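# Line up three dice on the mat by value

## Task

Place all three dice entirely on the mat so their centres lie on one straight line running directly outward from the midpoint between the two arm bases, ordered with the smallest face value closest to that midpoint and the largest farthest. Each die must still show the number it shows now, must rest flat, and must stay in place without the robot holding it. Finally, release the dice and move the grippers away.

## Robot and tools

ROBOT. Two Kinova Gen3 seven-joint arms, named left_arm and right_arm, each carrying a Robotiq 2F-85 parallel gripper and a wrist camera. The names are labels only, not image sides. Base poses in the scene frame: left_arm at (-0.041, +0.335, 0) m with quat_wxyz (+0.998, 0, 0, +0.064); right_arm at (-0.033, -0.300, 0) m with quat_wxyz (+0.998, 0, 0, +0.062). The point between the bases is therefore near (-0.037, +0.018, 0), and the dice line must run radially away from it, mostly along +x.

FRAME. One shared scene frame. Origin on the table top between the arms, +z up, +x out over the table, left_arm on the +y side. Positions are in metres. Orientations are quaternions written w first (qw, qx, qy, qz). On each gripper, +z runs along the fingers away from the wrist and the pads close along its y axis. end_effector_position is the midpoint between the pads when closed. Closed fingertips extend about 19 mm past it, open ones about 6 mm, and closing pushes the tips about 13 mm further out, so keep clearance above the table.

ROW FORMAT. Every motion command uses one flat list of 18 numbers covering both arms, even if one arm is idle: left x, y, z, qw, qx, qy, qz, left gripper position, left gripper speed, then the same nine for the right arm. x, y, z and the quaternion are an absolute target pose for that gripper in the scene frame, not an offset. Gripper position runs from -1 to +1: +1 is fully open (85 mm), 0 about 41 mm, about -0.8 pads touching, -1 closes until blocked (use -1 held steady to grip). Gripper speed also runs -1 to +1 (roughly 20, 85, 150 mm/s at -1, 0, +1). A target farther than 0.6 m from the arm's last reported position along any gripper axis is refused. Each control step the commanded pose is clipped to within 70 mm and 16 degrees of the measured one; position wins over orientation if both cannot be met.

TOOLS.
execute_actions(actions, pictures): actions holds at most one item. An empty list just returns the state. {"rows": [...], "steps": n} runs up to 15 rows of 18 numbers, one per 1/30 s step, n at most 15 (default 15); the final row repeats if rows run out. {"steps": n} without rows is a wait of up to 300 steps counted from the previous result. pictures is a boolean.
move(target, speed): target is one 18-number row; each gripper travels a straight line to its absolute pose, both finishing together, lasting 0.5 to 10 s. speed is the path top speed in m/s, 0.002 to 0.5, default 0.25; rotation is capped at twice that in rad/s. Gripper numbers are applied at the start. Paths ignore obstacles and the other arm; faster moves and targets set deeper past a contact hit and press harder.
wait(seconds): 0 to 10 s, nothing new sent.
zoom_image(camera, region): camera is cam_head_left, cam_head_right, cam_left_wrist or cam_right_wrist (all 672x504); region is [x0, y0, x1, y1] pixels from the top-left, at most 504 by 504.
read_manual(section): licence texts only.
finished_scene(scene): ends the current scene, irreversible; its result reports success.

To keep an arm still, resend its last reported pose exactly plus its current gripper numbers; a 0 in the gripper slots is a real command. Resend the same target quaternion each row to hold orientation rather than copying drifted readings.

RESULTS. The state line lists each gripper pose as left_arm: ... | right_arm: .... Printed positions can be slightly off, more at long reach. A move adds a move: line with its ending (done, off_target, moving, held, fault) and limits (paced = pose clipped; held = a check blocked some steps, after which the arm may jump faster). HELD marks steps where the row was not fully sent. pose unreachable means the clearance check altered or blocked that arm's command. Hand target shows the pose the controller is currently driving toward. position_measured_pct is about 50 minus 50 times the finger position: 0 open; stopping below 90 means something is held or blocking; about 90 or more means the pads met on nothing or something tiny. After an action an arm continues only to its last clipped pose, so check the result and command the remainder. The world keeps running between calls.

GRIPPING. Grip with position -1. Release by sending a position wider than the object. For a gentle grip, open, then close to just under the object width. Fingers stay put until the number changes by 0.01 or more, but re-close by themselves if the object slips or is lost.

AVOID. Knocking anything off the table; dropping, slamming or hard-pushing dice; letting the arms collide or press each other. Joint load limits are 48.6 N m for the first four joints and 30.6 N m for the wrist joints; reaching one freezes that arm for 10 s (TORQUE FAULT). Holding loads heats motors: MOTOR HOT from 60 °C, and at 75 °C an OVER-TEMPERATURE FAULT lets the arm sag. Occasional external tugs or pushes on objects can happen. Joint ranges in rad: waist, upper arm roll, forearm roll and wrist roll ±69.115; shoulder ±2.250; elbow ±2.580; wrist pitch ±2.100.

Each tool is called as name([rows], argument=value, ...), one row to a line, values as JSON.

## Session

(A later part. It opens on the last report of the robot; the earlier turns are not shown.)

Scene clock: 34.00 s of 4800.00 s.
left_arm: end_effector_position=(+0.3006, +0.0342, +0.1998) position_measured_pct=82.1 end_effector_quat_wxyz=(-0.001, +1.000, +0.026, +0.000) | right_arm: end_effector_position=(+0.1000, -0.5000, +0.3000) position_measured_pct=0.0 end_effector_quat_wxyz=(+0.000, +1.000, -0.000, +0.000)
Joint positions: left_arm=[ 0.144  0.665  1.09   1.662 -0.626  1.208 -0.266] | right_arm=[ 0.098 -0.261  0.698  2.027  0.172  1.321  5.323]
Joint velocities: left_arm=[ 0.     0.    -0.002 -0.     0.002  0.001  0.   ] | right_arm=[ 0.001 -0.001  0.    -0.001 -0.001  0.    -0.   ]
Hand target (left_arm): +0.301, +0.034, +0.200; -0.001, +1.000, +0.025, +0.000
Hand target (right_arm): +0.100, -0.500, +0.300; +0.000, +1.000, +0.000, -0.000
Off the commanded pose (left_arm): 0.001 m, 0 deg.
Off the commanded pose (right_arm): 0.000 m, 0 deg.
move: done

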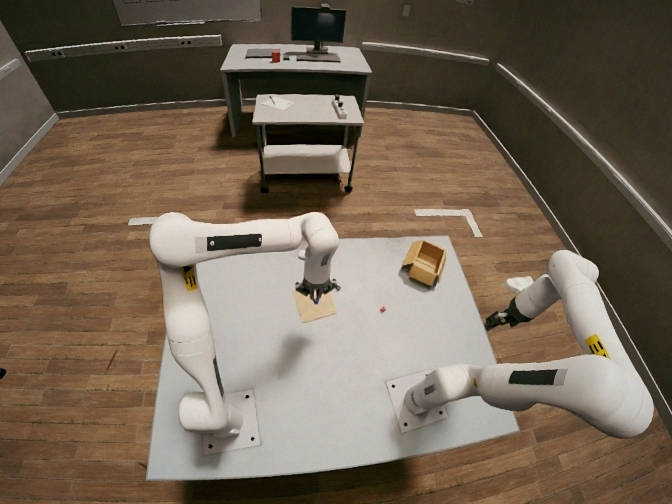

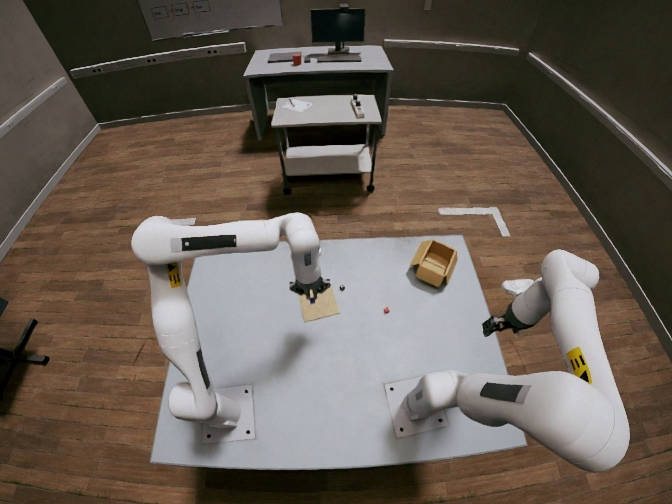

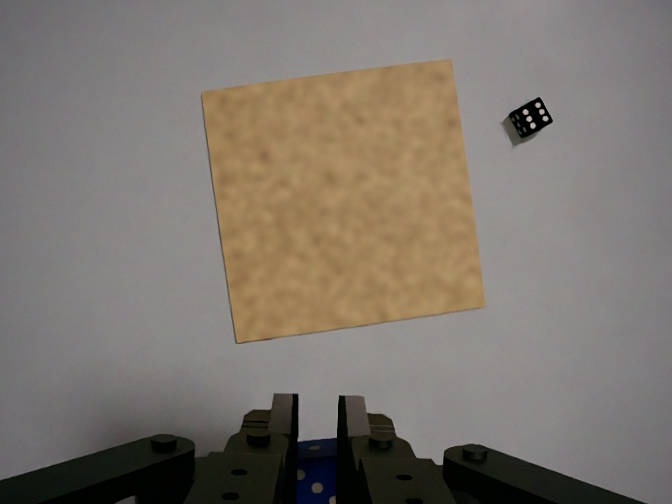

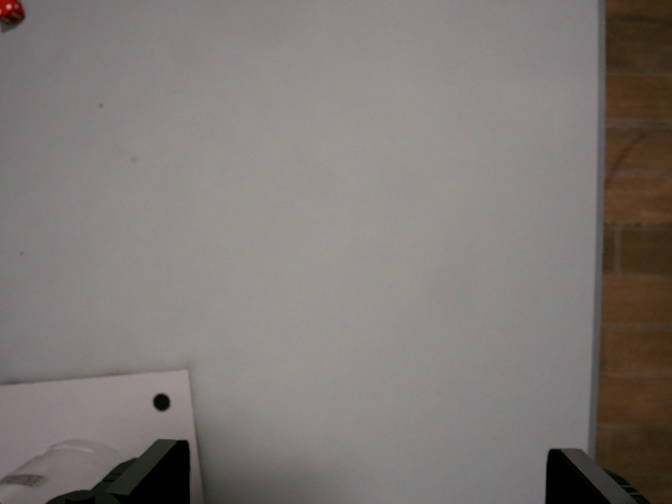

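move(target=[0.355,0.027,0.07,0,1,0.02,0,-1,0.5,0.1,-0.5,0.3,0,1,0,0,1,0], speed=0.15)

move(target=[0.355,0.027,0.028,0,1,0.02,0,-1,0.5,0.1,-0.5,0.3,0,1,0,0,1,0], speed=0.05)

move(target=[0.355,0.027,0.028,0,1,0.02,0,1,0.5,0.1,-0.5,0.3,0,1,0,0,1,0])

move(target=[0.355,0.027,0.13,0,1,0.02,0,1,0.5,0.1,-0.5,0.3,0,1,0,0,1,0])

move(target=[0.30,-0.19,0.15,0,0.966,-0.259,0,1,0.5,0.1,-0.5,0.3,0,1,0,0,1,0])

Scene clock: 39.83 s of 4800.00 s.
left_arm: end_effector_position=(+0.3553, +0.0273, +0.0705) position_measured_pct=82.1 end_effector_quat_wxyz=(+0.000, +1.000, +0.020, +0.000) | right_arm: end_effector_position=(+0.1000, -0.5000, +0.3000) position_measured_pct=0.0 end_effector_quat_wxyz=(+0.000, +1.000, -0.000, +0.000)
Joint positions: left_arm=[ 0.224  0.917  0.914  1.649 -0.836  1.011 -0.234] | right_arm=[ 0.098 -0.261  0.698  2.027  0.172  1.321  5.323]
Joint velocities: left_arm=[ 0.004  0.006 -0.001 -0.001  0.001  0.    -0.   ] | right_arm=[-0.002 -0.     0.    -0.     0.     0.     0.001]
Hand target (left_arm): +0.355, +0.027, +0.070; +0.000, +1.000, +0.020, +0.000
Hand target (right_arm): +0.100, -0.500, +0.300; +0.000, +1.000, +0.000, -0.000
Off the commanded pose (left_arm): 0.001 m, 0 deg.
Off the commanded pose (right_arm): 0.000 m, 0 deg.
After step 90, 1.57 s passed at rest.
move: done

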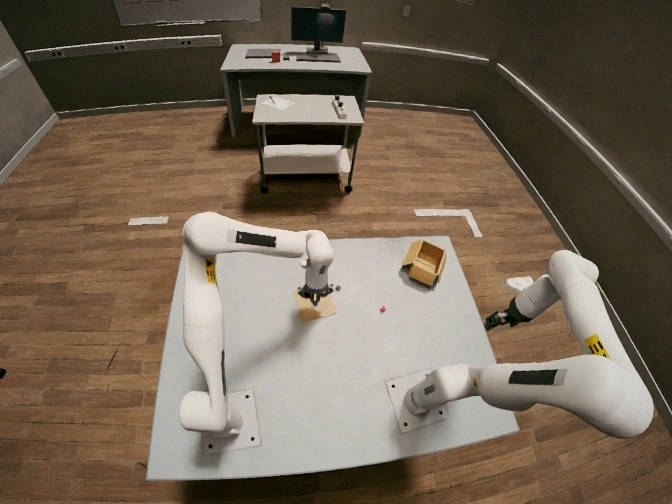

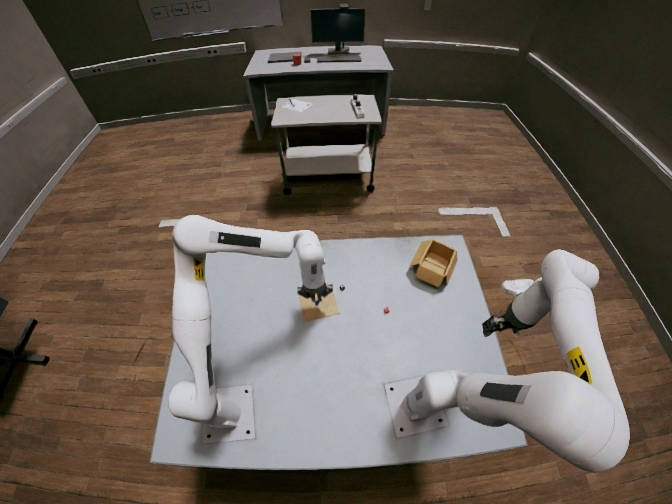

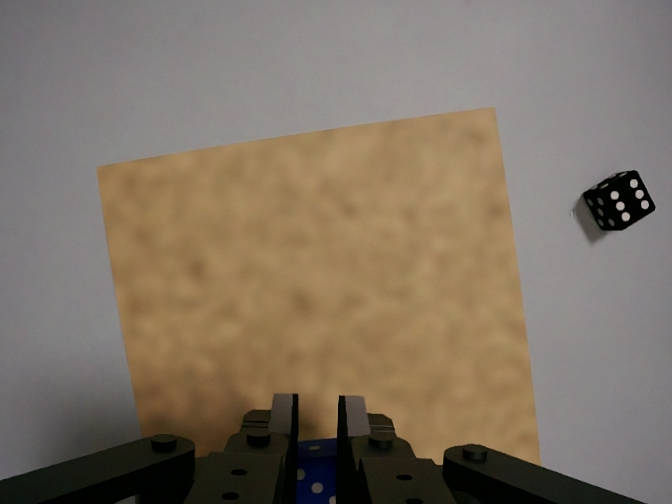

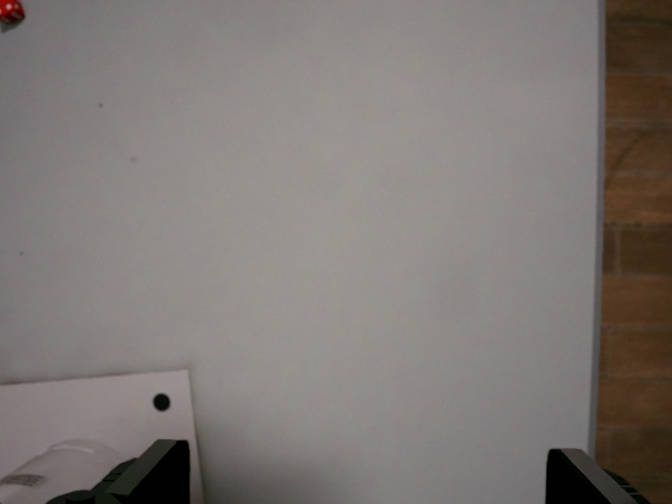

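Scene clock: 40.93 s of 4800.00 s.
left_arm: end_effector_position=(+0.3553, +0.0271, +0.0285) position_measured_pct=82.1 end_effector_quat_wxyz=(-0.000, +1.000, +0.020, +0.000) | right_arm: end_effector_position=(+0.1000, -0.5000, +0.3000) position_measured_pct=0.0 end_effector_quat_wxyz=(+0.000, +1.000, -0.000, +0.000)
Joint positions: left_arm=[ 0.25   0.98   0.858  1.672 -0.9    0.931 -0.191] | right_arm=[ 0.098 -0.261  0.698  2.027  0.172  1.321  5.323]
Joint velocities: left_arm=[ 0.002 -0.001 -0.001 -0.    -0.001  0.001 -0.   ] | right_arm=[-0.002 -0.001  0.    -0.     0.     0.    -0.001]
Hand target (left_arm): +0.355, +0.027, +0.028; -0.000, +1.000, +0.020, +0.000
Hand target (right_arm): +0.100, -0.500, +0.300; +0.000, +1.000, +0.000, -0.000
Off the commanded pose (left_arm): 0.001 m, 0 deg.
Off the commanded pose (right_arm): 0.000 m, 0 deg.
move: done

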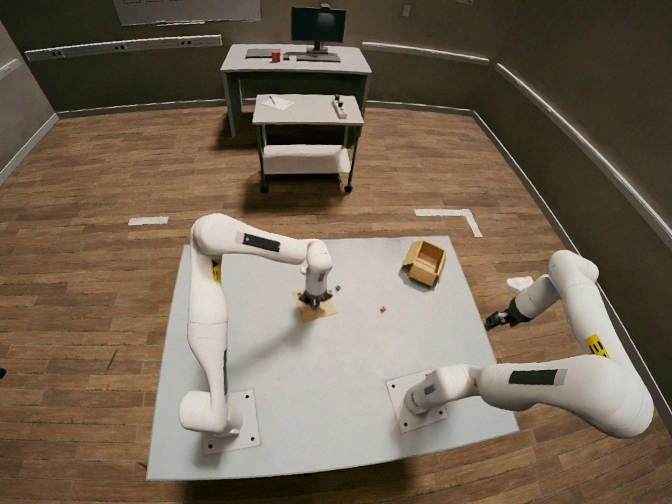

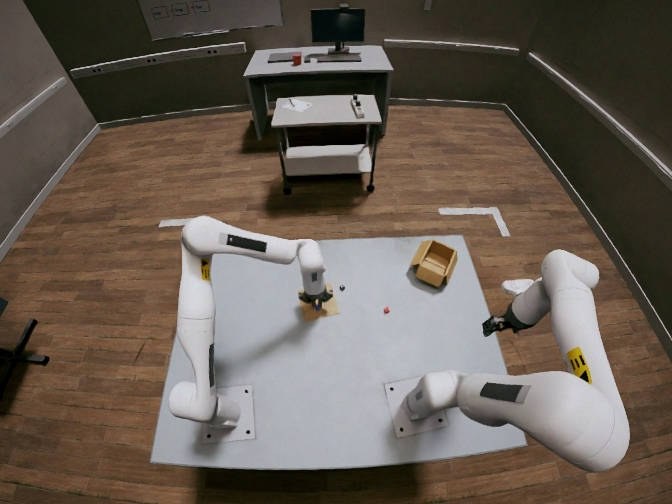

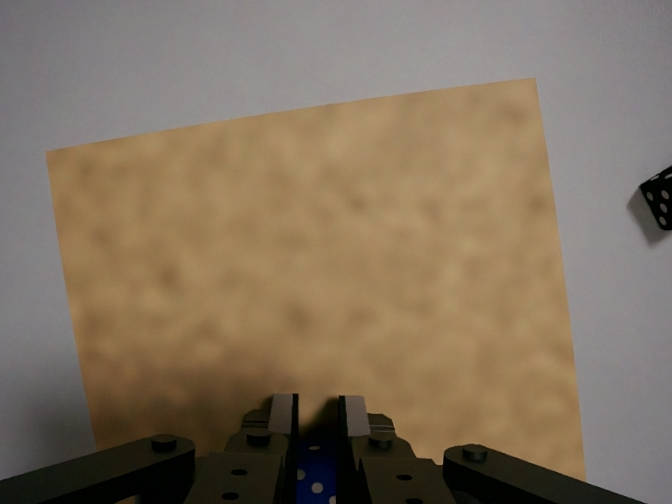

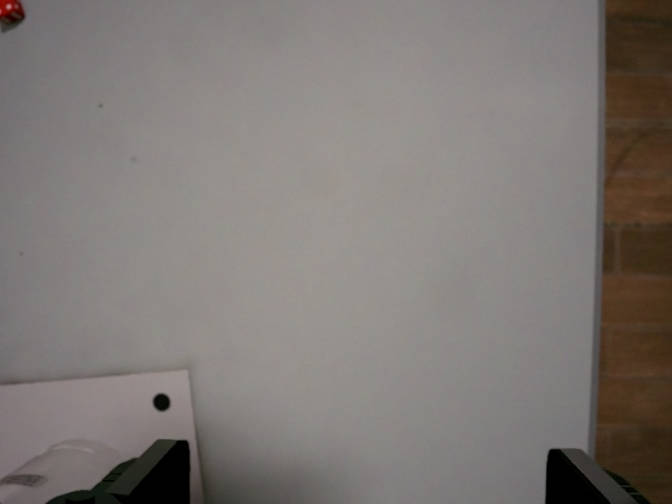

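Scene clock: 41.97 s of 4800.00 s.
left_arm: end_effector_position=(+0.3550, +0.0270, +0.0280) position_measured_pct=0.0 end_effector_quat_wxyz=(+0.000, +1.000, +0.020, +0.000) | right_arm: end_effector_position=(+0.1000, -0.5000, +0.3000) position_measured_pct=0.0 end_effector_quat_wxyz=(+0.000, +1.000, -0.000, +0.000)
Joint positions: left_arm=[ 0.251  0.981  0.858  1.672 -0.9    0.931 -0.191] | right_arm=[ 0.098 -0.261  0.698  2.027  0.172  1.321  5.323]
Joint velocities: left_arm=[ 0.002 -0.001  0.001  0.     0.001  0.001  0.001] | right_arm=[-0.001 -0.001 -0.    -0.     0.     0.     0.001]
Hand target (left_arm): +0.355, +0.027, +0.028; +0.000, +1.000, +0.020, +0.000
Hand target (right_arm): +0.100, -0.500, +0.300; +0.000, +1.000, +0.000, -0.000
Off the commanded pose (left_arm): 0.000 m, 0 deg.
Off the commanded pose (right_arm): 0.000 m, 0 deg.
move: done

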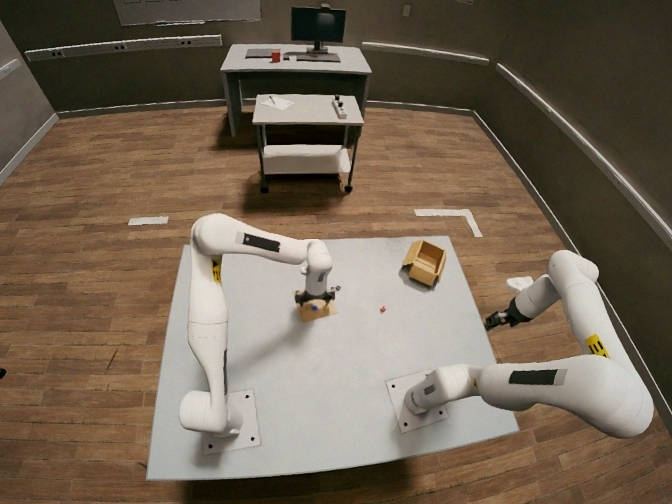

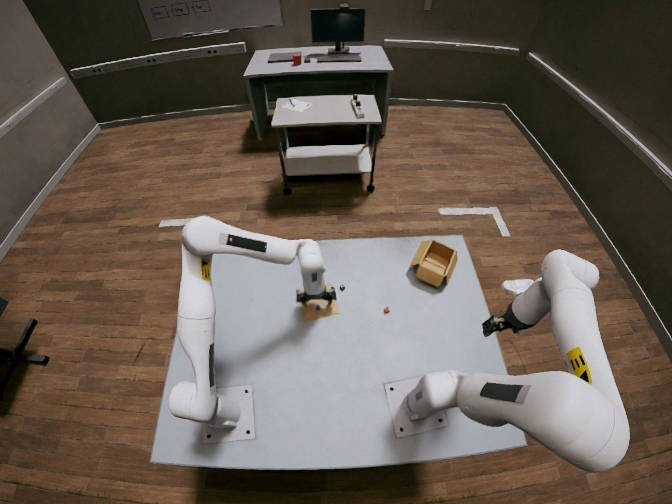

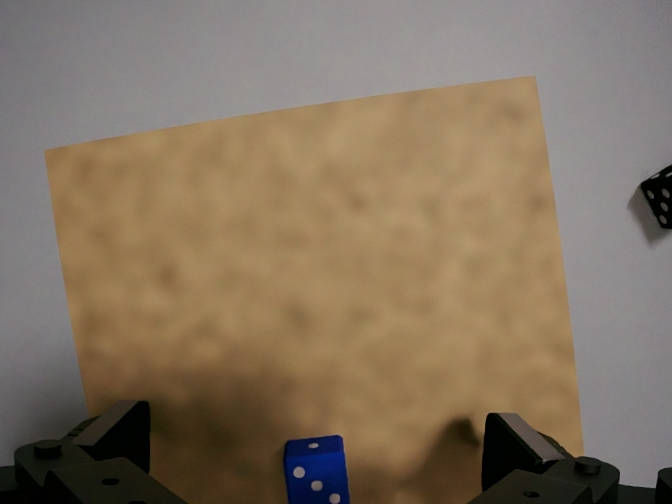

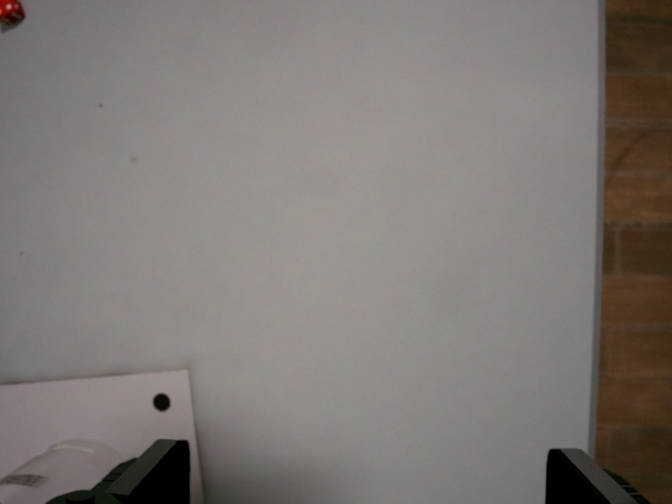

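Scene clock: 42.83 s of 4800.00 s.
left_arm: end_effector_position=(+0.3548, +0.0268, +0.1297) position_measured_pct=0.0 end_effector_quat_wxyz=(+0.000, +1.000, +0.020, -0.000) | right_arm: end_effector_position=(+0.1000, -0.5000, +0.3000) position_measured_pct=0.0 end_effector_quat_wxyz=(+0.000, +1.000, -0.000, +0.000)
Joint positions: left_arm=[ 0.196  0.835  0.981  1.593 -0.749  1.13  -0.298] | right_arm=[ 0.098 -0.261  0.698  2.027  0.172  1.321  5.323]
Joint velocities: left_arm=[-0.001 -0.001 -0.    -0.     0.002 -0.001  0.001] | right_arm=[-0.001 -0.    -0.    -0.    -0.     0.    -0.001]
Hand target (left_arm): +0.355, +0.027, +0.130; +0.000, +1.000, +0.020, -0.000
Hand target (right_arm): +0.100, -0.500, +0.300; +0.000, +1.000, +0.000, -0.000
Off the commanded pose (left_arm): 0.000 m, 0 deg.
Off the commanded pose (right_arm): 0.000 m, 0 deg.
move: done

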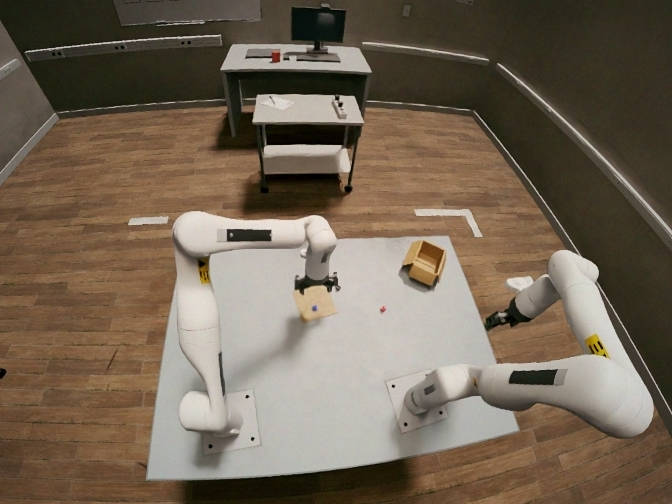

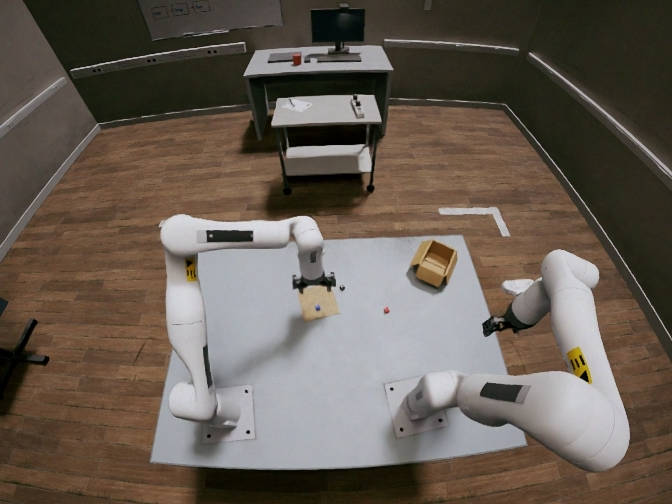

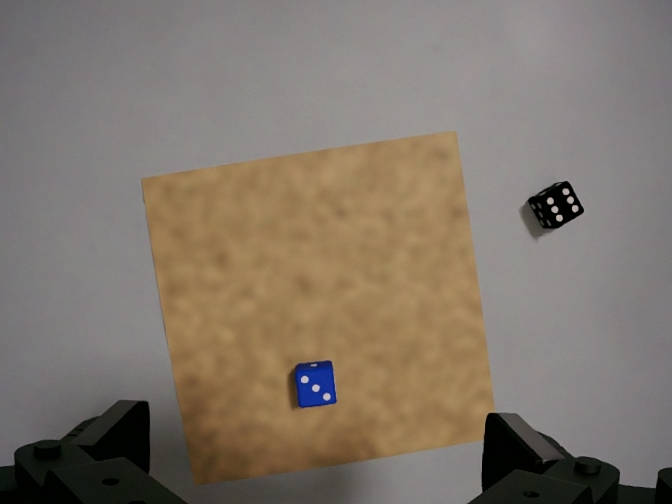

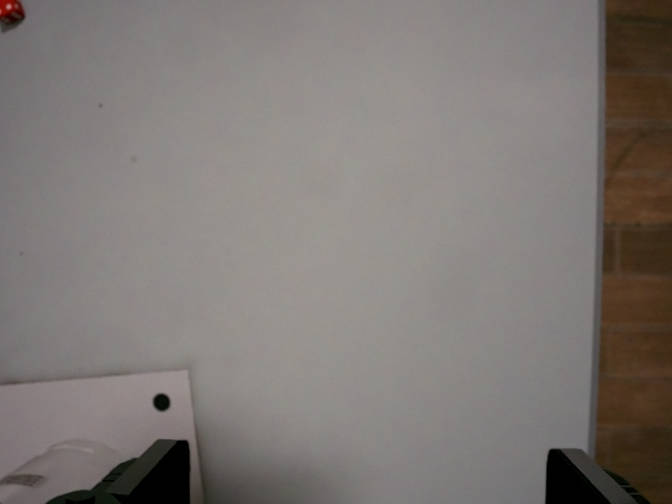

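Scene clock: 44.40 s of 4800.00 s.
left_arm: end_effector_position=(+0.3016, -0.1898, +0.1506) position_measured_pct=0.0 end_effector_quat_wxyz=(+0.000, +0.966, -0.259, +0.001) | right_arm: end_effector_position=(+0.1000, -0.5000, +0.3000) position_measured_pct=0.0 end_effector_quat_wxyz=(+0.000, +1.000, -0.000, +0.000)
Joint positions: left_arm=[ 0.718  1.06   1.022  1.002 -0.849  1.449 -0.694] | right_arm=[ 0.098 -0.261  0.698  2.027  0.172  1.321  5.323]
Joint velocities: left_arm=[ 0.012  0.008 -0.    -0.004  0.     0.001 -0.001] | right_arm=[0.001 0.001 0.    0.    0.001 0.    0.   ]
Hand target (left_arm): +0.301, -0.190, +0.150; -0.000, +0.966, -0.260, +0.000
Hand target (right_arm): +0.100, -0.500, +0.300; +0.000, +1.000, +0.000, -0.000
Off the commanded pose (left_arm): 0.002 m, 0 deg.
Off the commanded pose (right_arm): 0.000 m, 0 deg.
move: done

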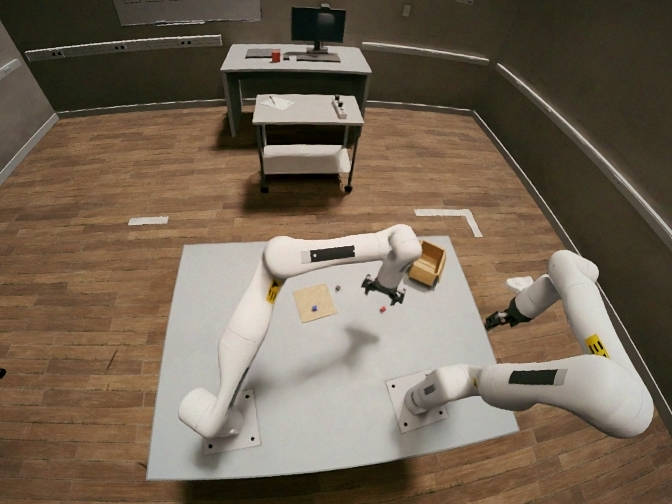

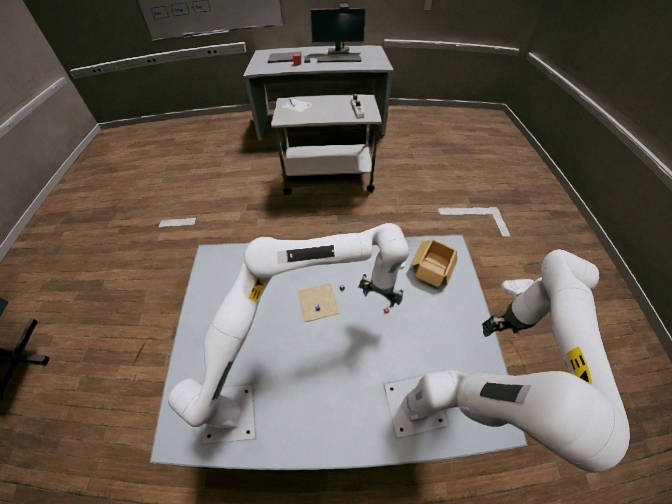

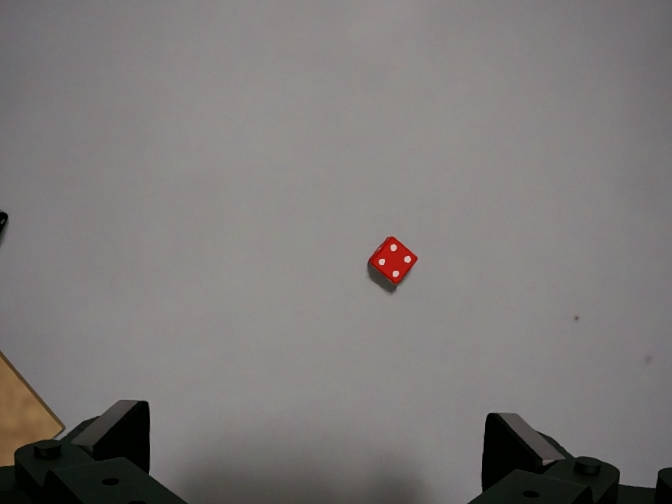

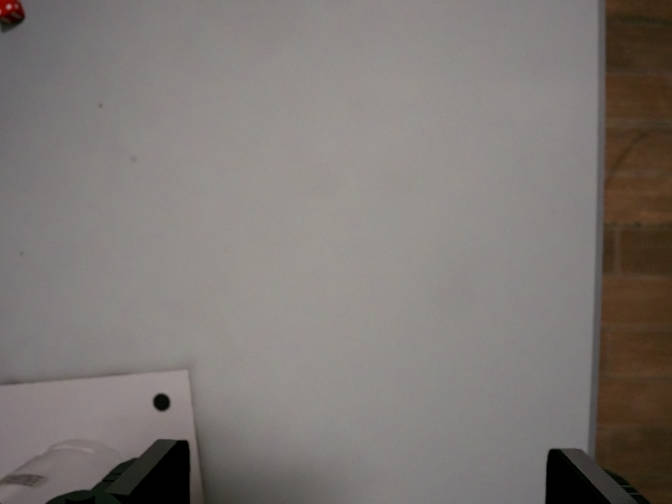

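move(target=[0.332,-0.247,0.06,0,0.985,0.174,0,1,0.5,0.1,-0.5,0.3,0,1,0,0,1,0], speed=0.15)

Scene clock: 50.83 s of 4800.00 s.
left_arm: end_effector_position=(+0.3324, -0.2472, +0.0603) position_measured_pct=0.0 end_effector_quat_wxyz=(+0.000, +0.985, +0.174, -0.000) | right_arm: end_effector_position=(+0.1000, -0.5000, +0.3000) position_measured_pct=0.0 end_effector_quat_wxyz=(+0.000, +1.000, -0.000, +0.000)
Joint positions: left_arm=[ 0.884  1.259  0.834  0.678 -0.795  1.407  0.025] | right_arm=[ 0.098 -0.261  0.698  2.027  0.172  1.321  5.323]
Joint velocities: left_arm=[ 0.004  0.003  0.    -0.003  0.002 -0.    -0.   ] | right_arm=[-0.    -0.001  0.001  0.001  0.    -0.     0.001]
Hand target (left_arm): +0.332, -0.247, +0.060; +0.000, +0.985, +0.174, -0.000
Hand target (right_arm): +0.100, -0.500, +0.300; +0.000, +1.000, +0.000, -0.000
Off the commanded pose (left_arm): 0.001 m, 0 deg.
Off the commanded pose (right_arm): 0.000 m, 0 deg.
After step 90, 0.23 s passed at rest.
move: done

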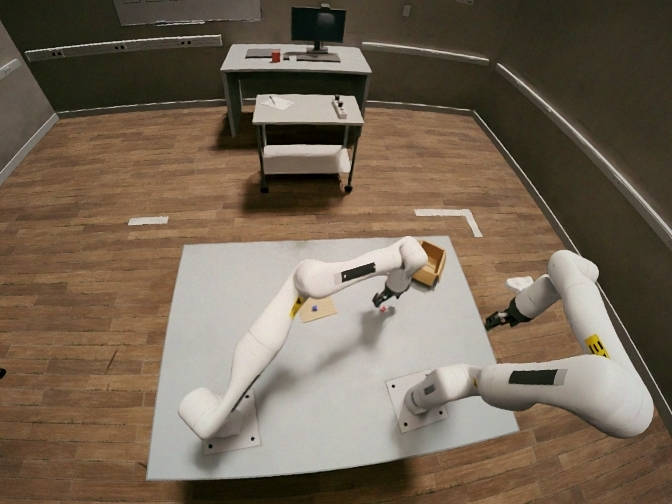

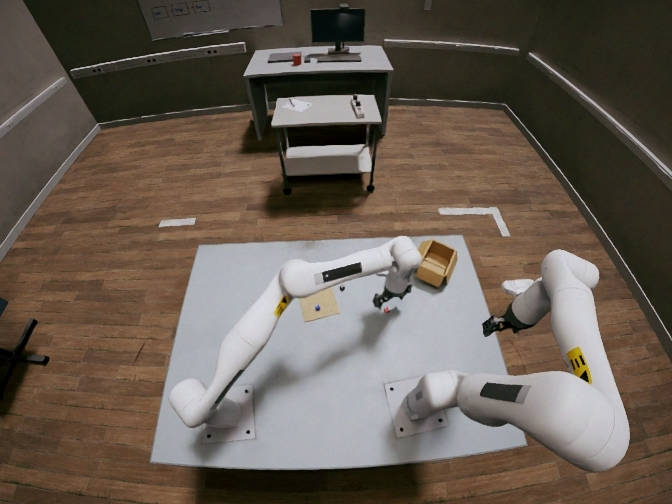

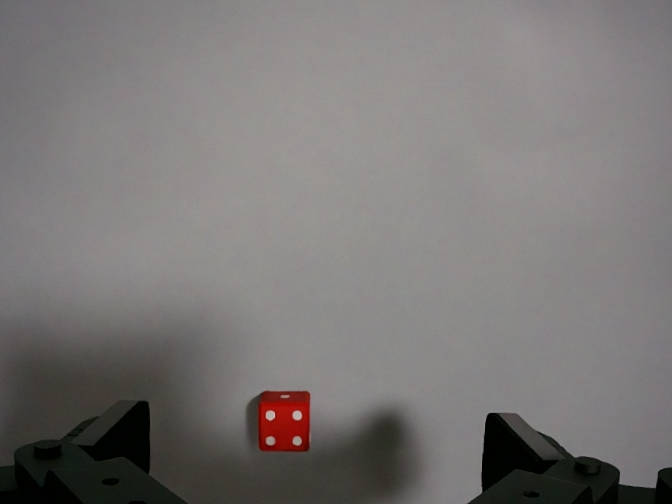

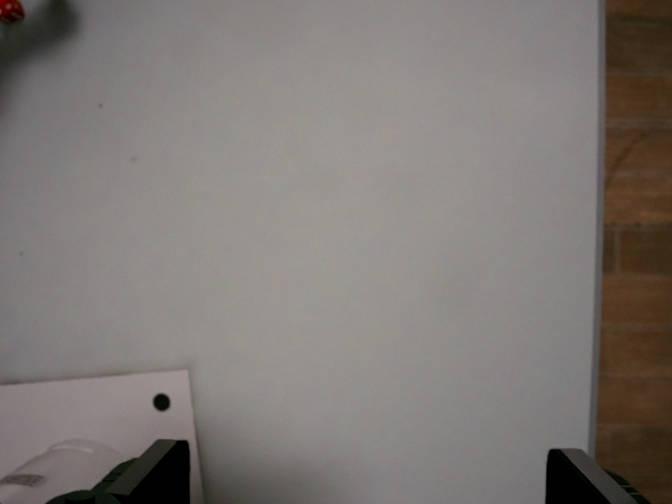

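move(target=[0.333,-0.235,0.024,0,0.985,0.174,0,1,0.5,0.1,-0.5,0.3,0,1,0,0,1,0], speed=0.05)

Scene clock: 55.90 s of 4800.00 s.
left_arm: end_effector_position=(+0.3329, -0.2350, +0.0239) position_measured_pct=0.0 end_effector_quat_wxyz=(-0.000, +0.985, +0.174, -0.000) | right_arm: end_effector_position=(+0.1000, -0.5000, +0.3000) position_measured_pct=0.0 end_effector_quat_wxyz=(+0.000, +1.000, -0.000, +0.000)
Joint positions: left_arm=[ 0.845  1.277  0.821  0.784 -0.81   1.313  0.06 ] | right_arm=[ 0.098 -0.261  0.698  2.027  0.172  1.321  5.323]
Joint velocities: left_arm=[-0.001 -0.001  0.     0.001 -0.001 -0.001  0.001] | right_arm=[ 0.001  0.001  0.001 -0.001 -0.     0.     0.001]
Hand target (left_arm): +0.333, -0.235, +0.024; -0.000, +0.985, +0.174, +0.000
Hand target (right_arm): +0.100, -0.500, +0.300; +0.000, +1.000, +0.000, -0.000
Off the commanded pose (left_arm): 0.000 m, 0 deg.
Off the commanded pose (right_arm): 0.000 m, 0 deg.
After step 90, 1.03 s passed at rest.
move: done

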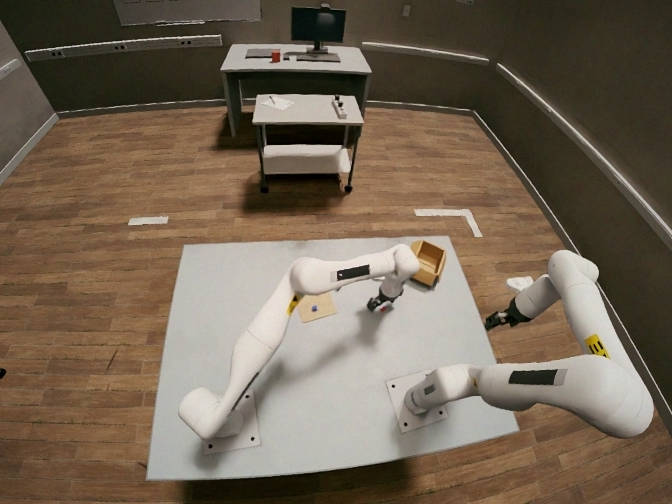

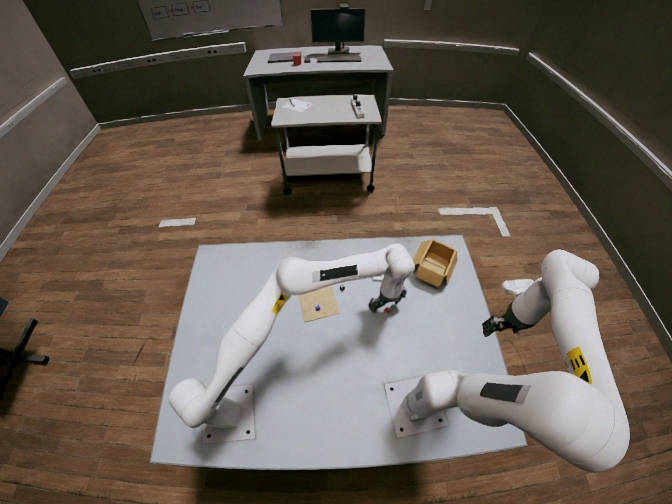

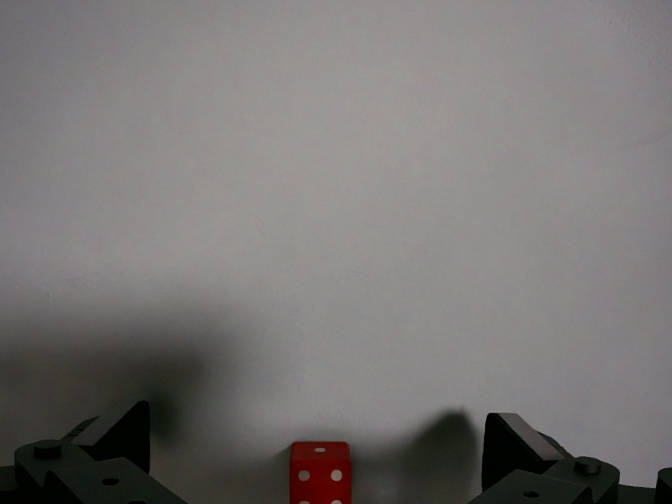

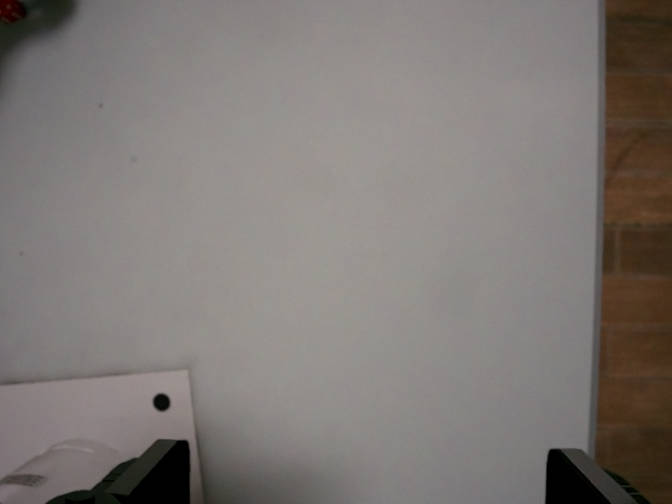

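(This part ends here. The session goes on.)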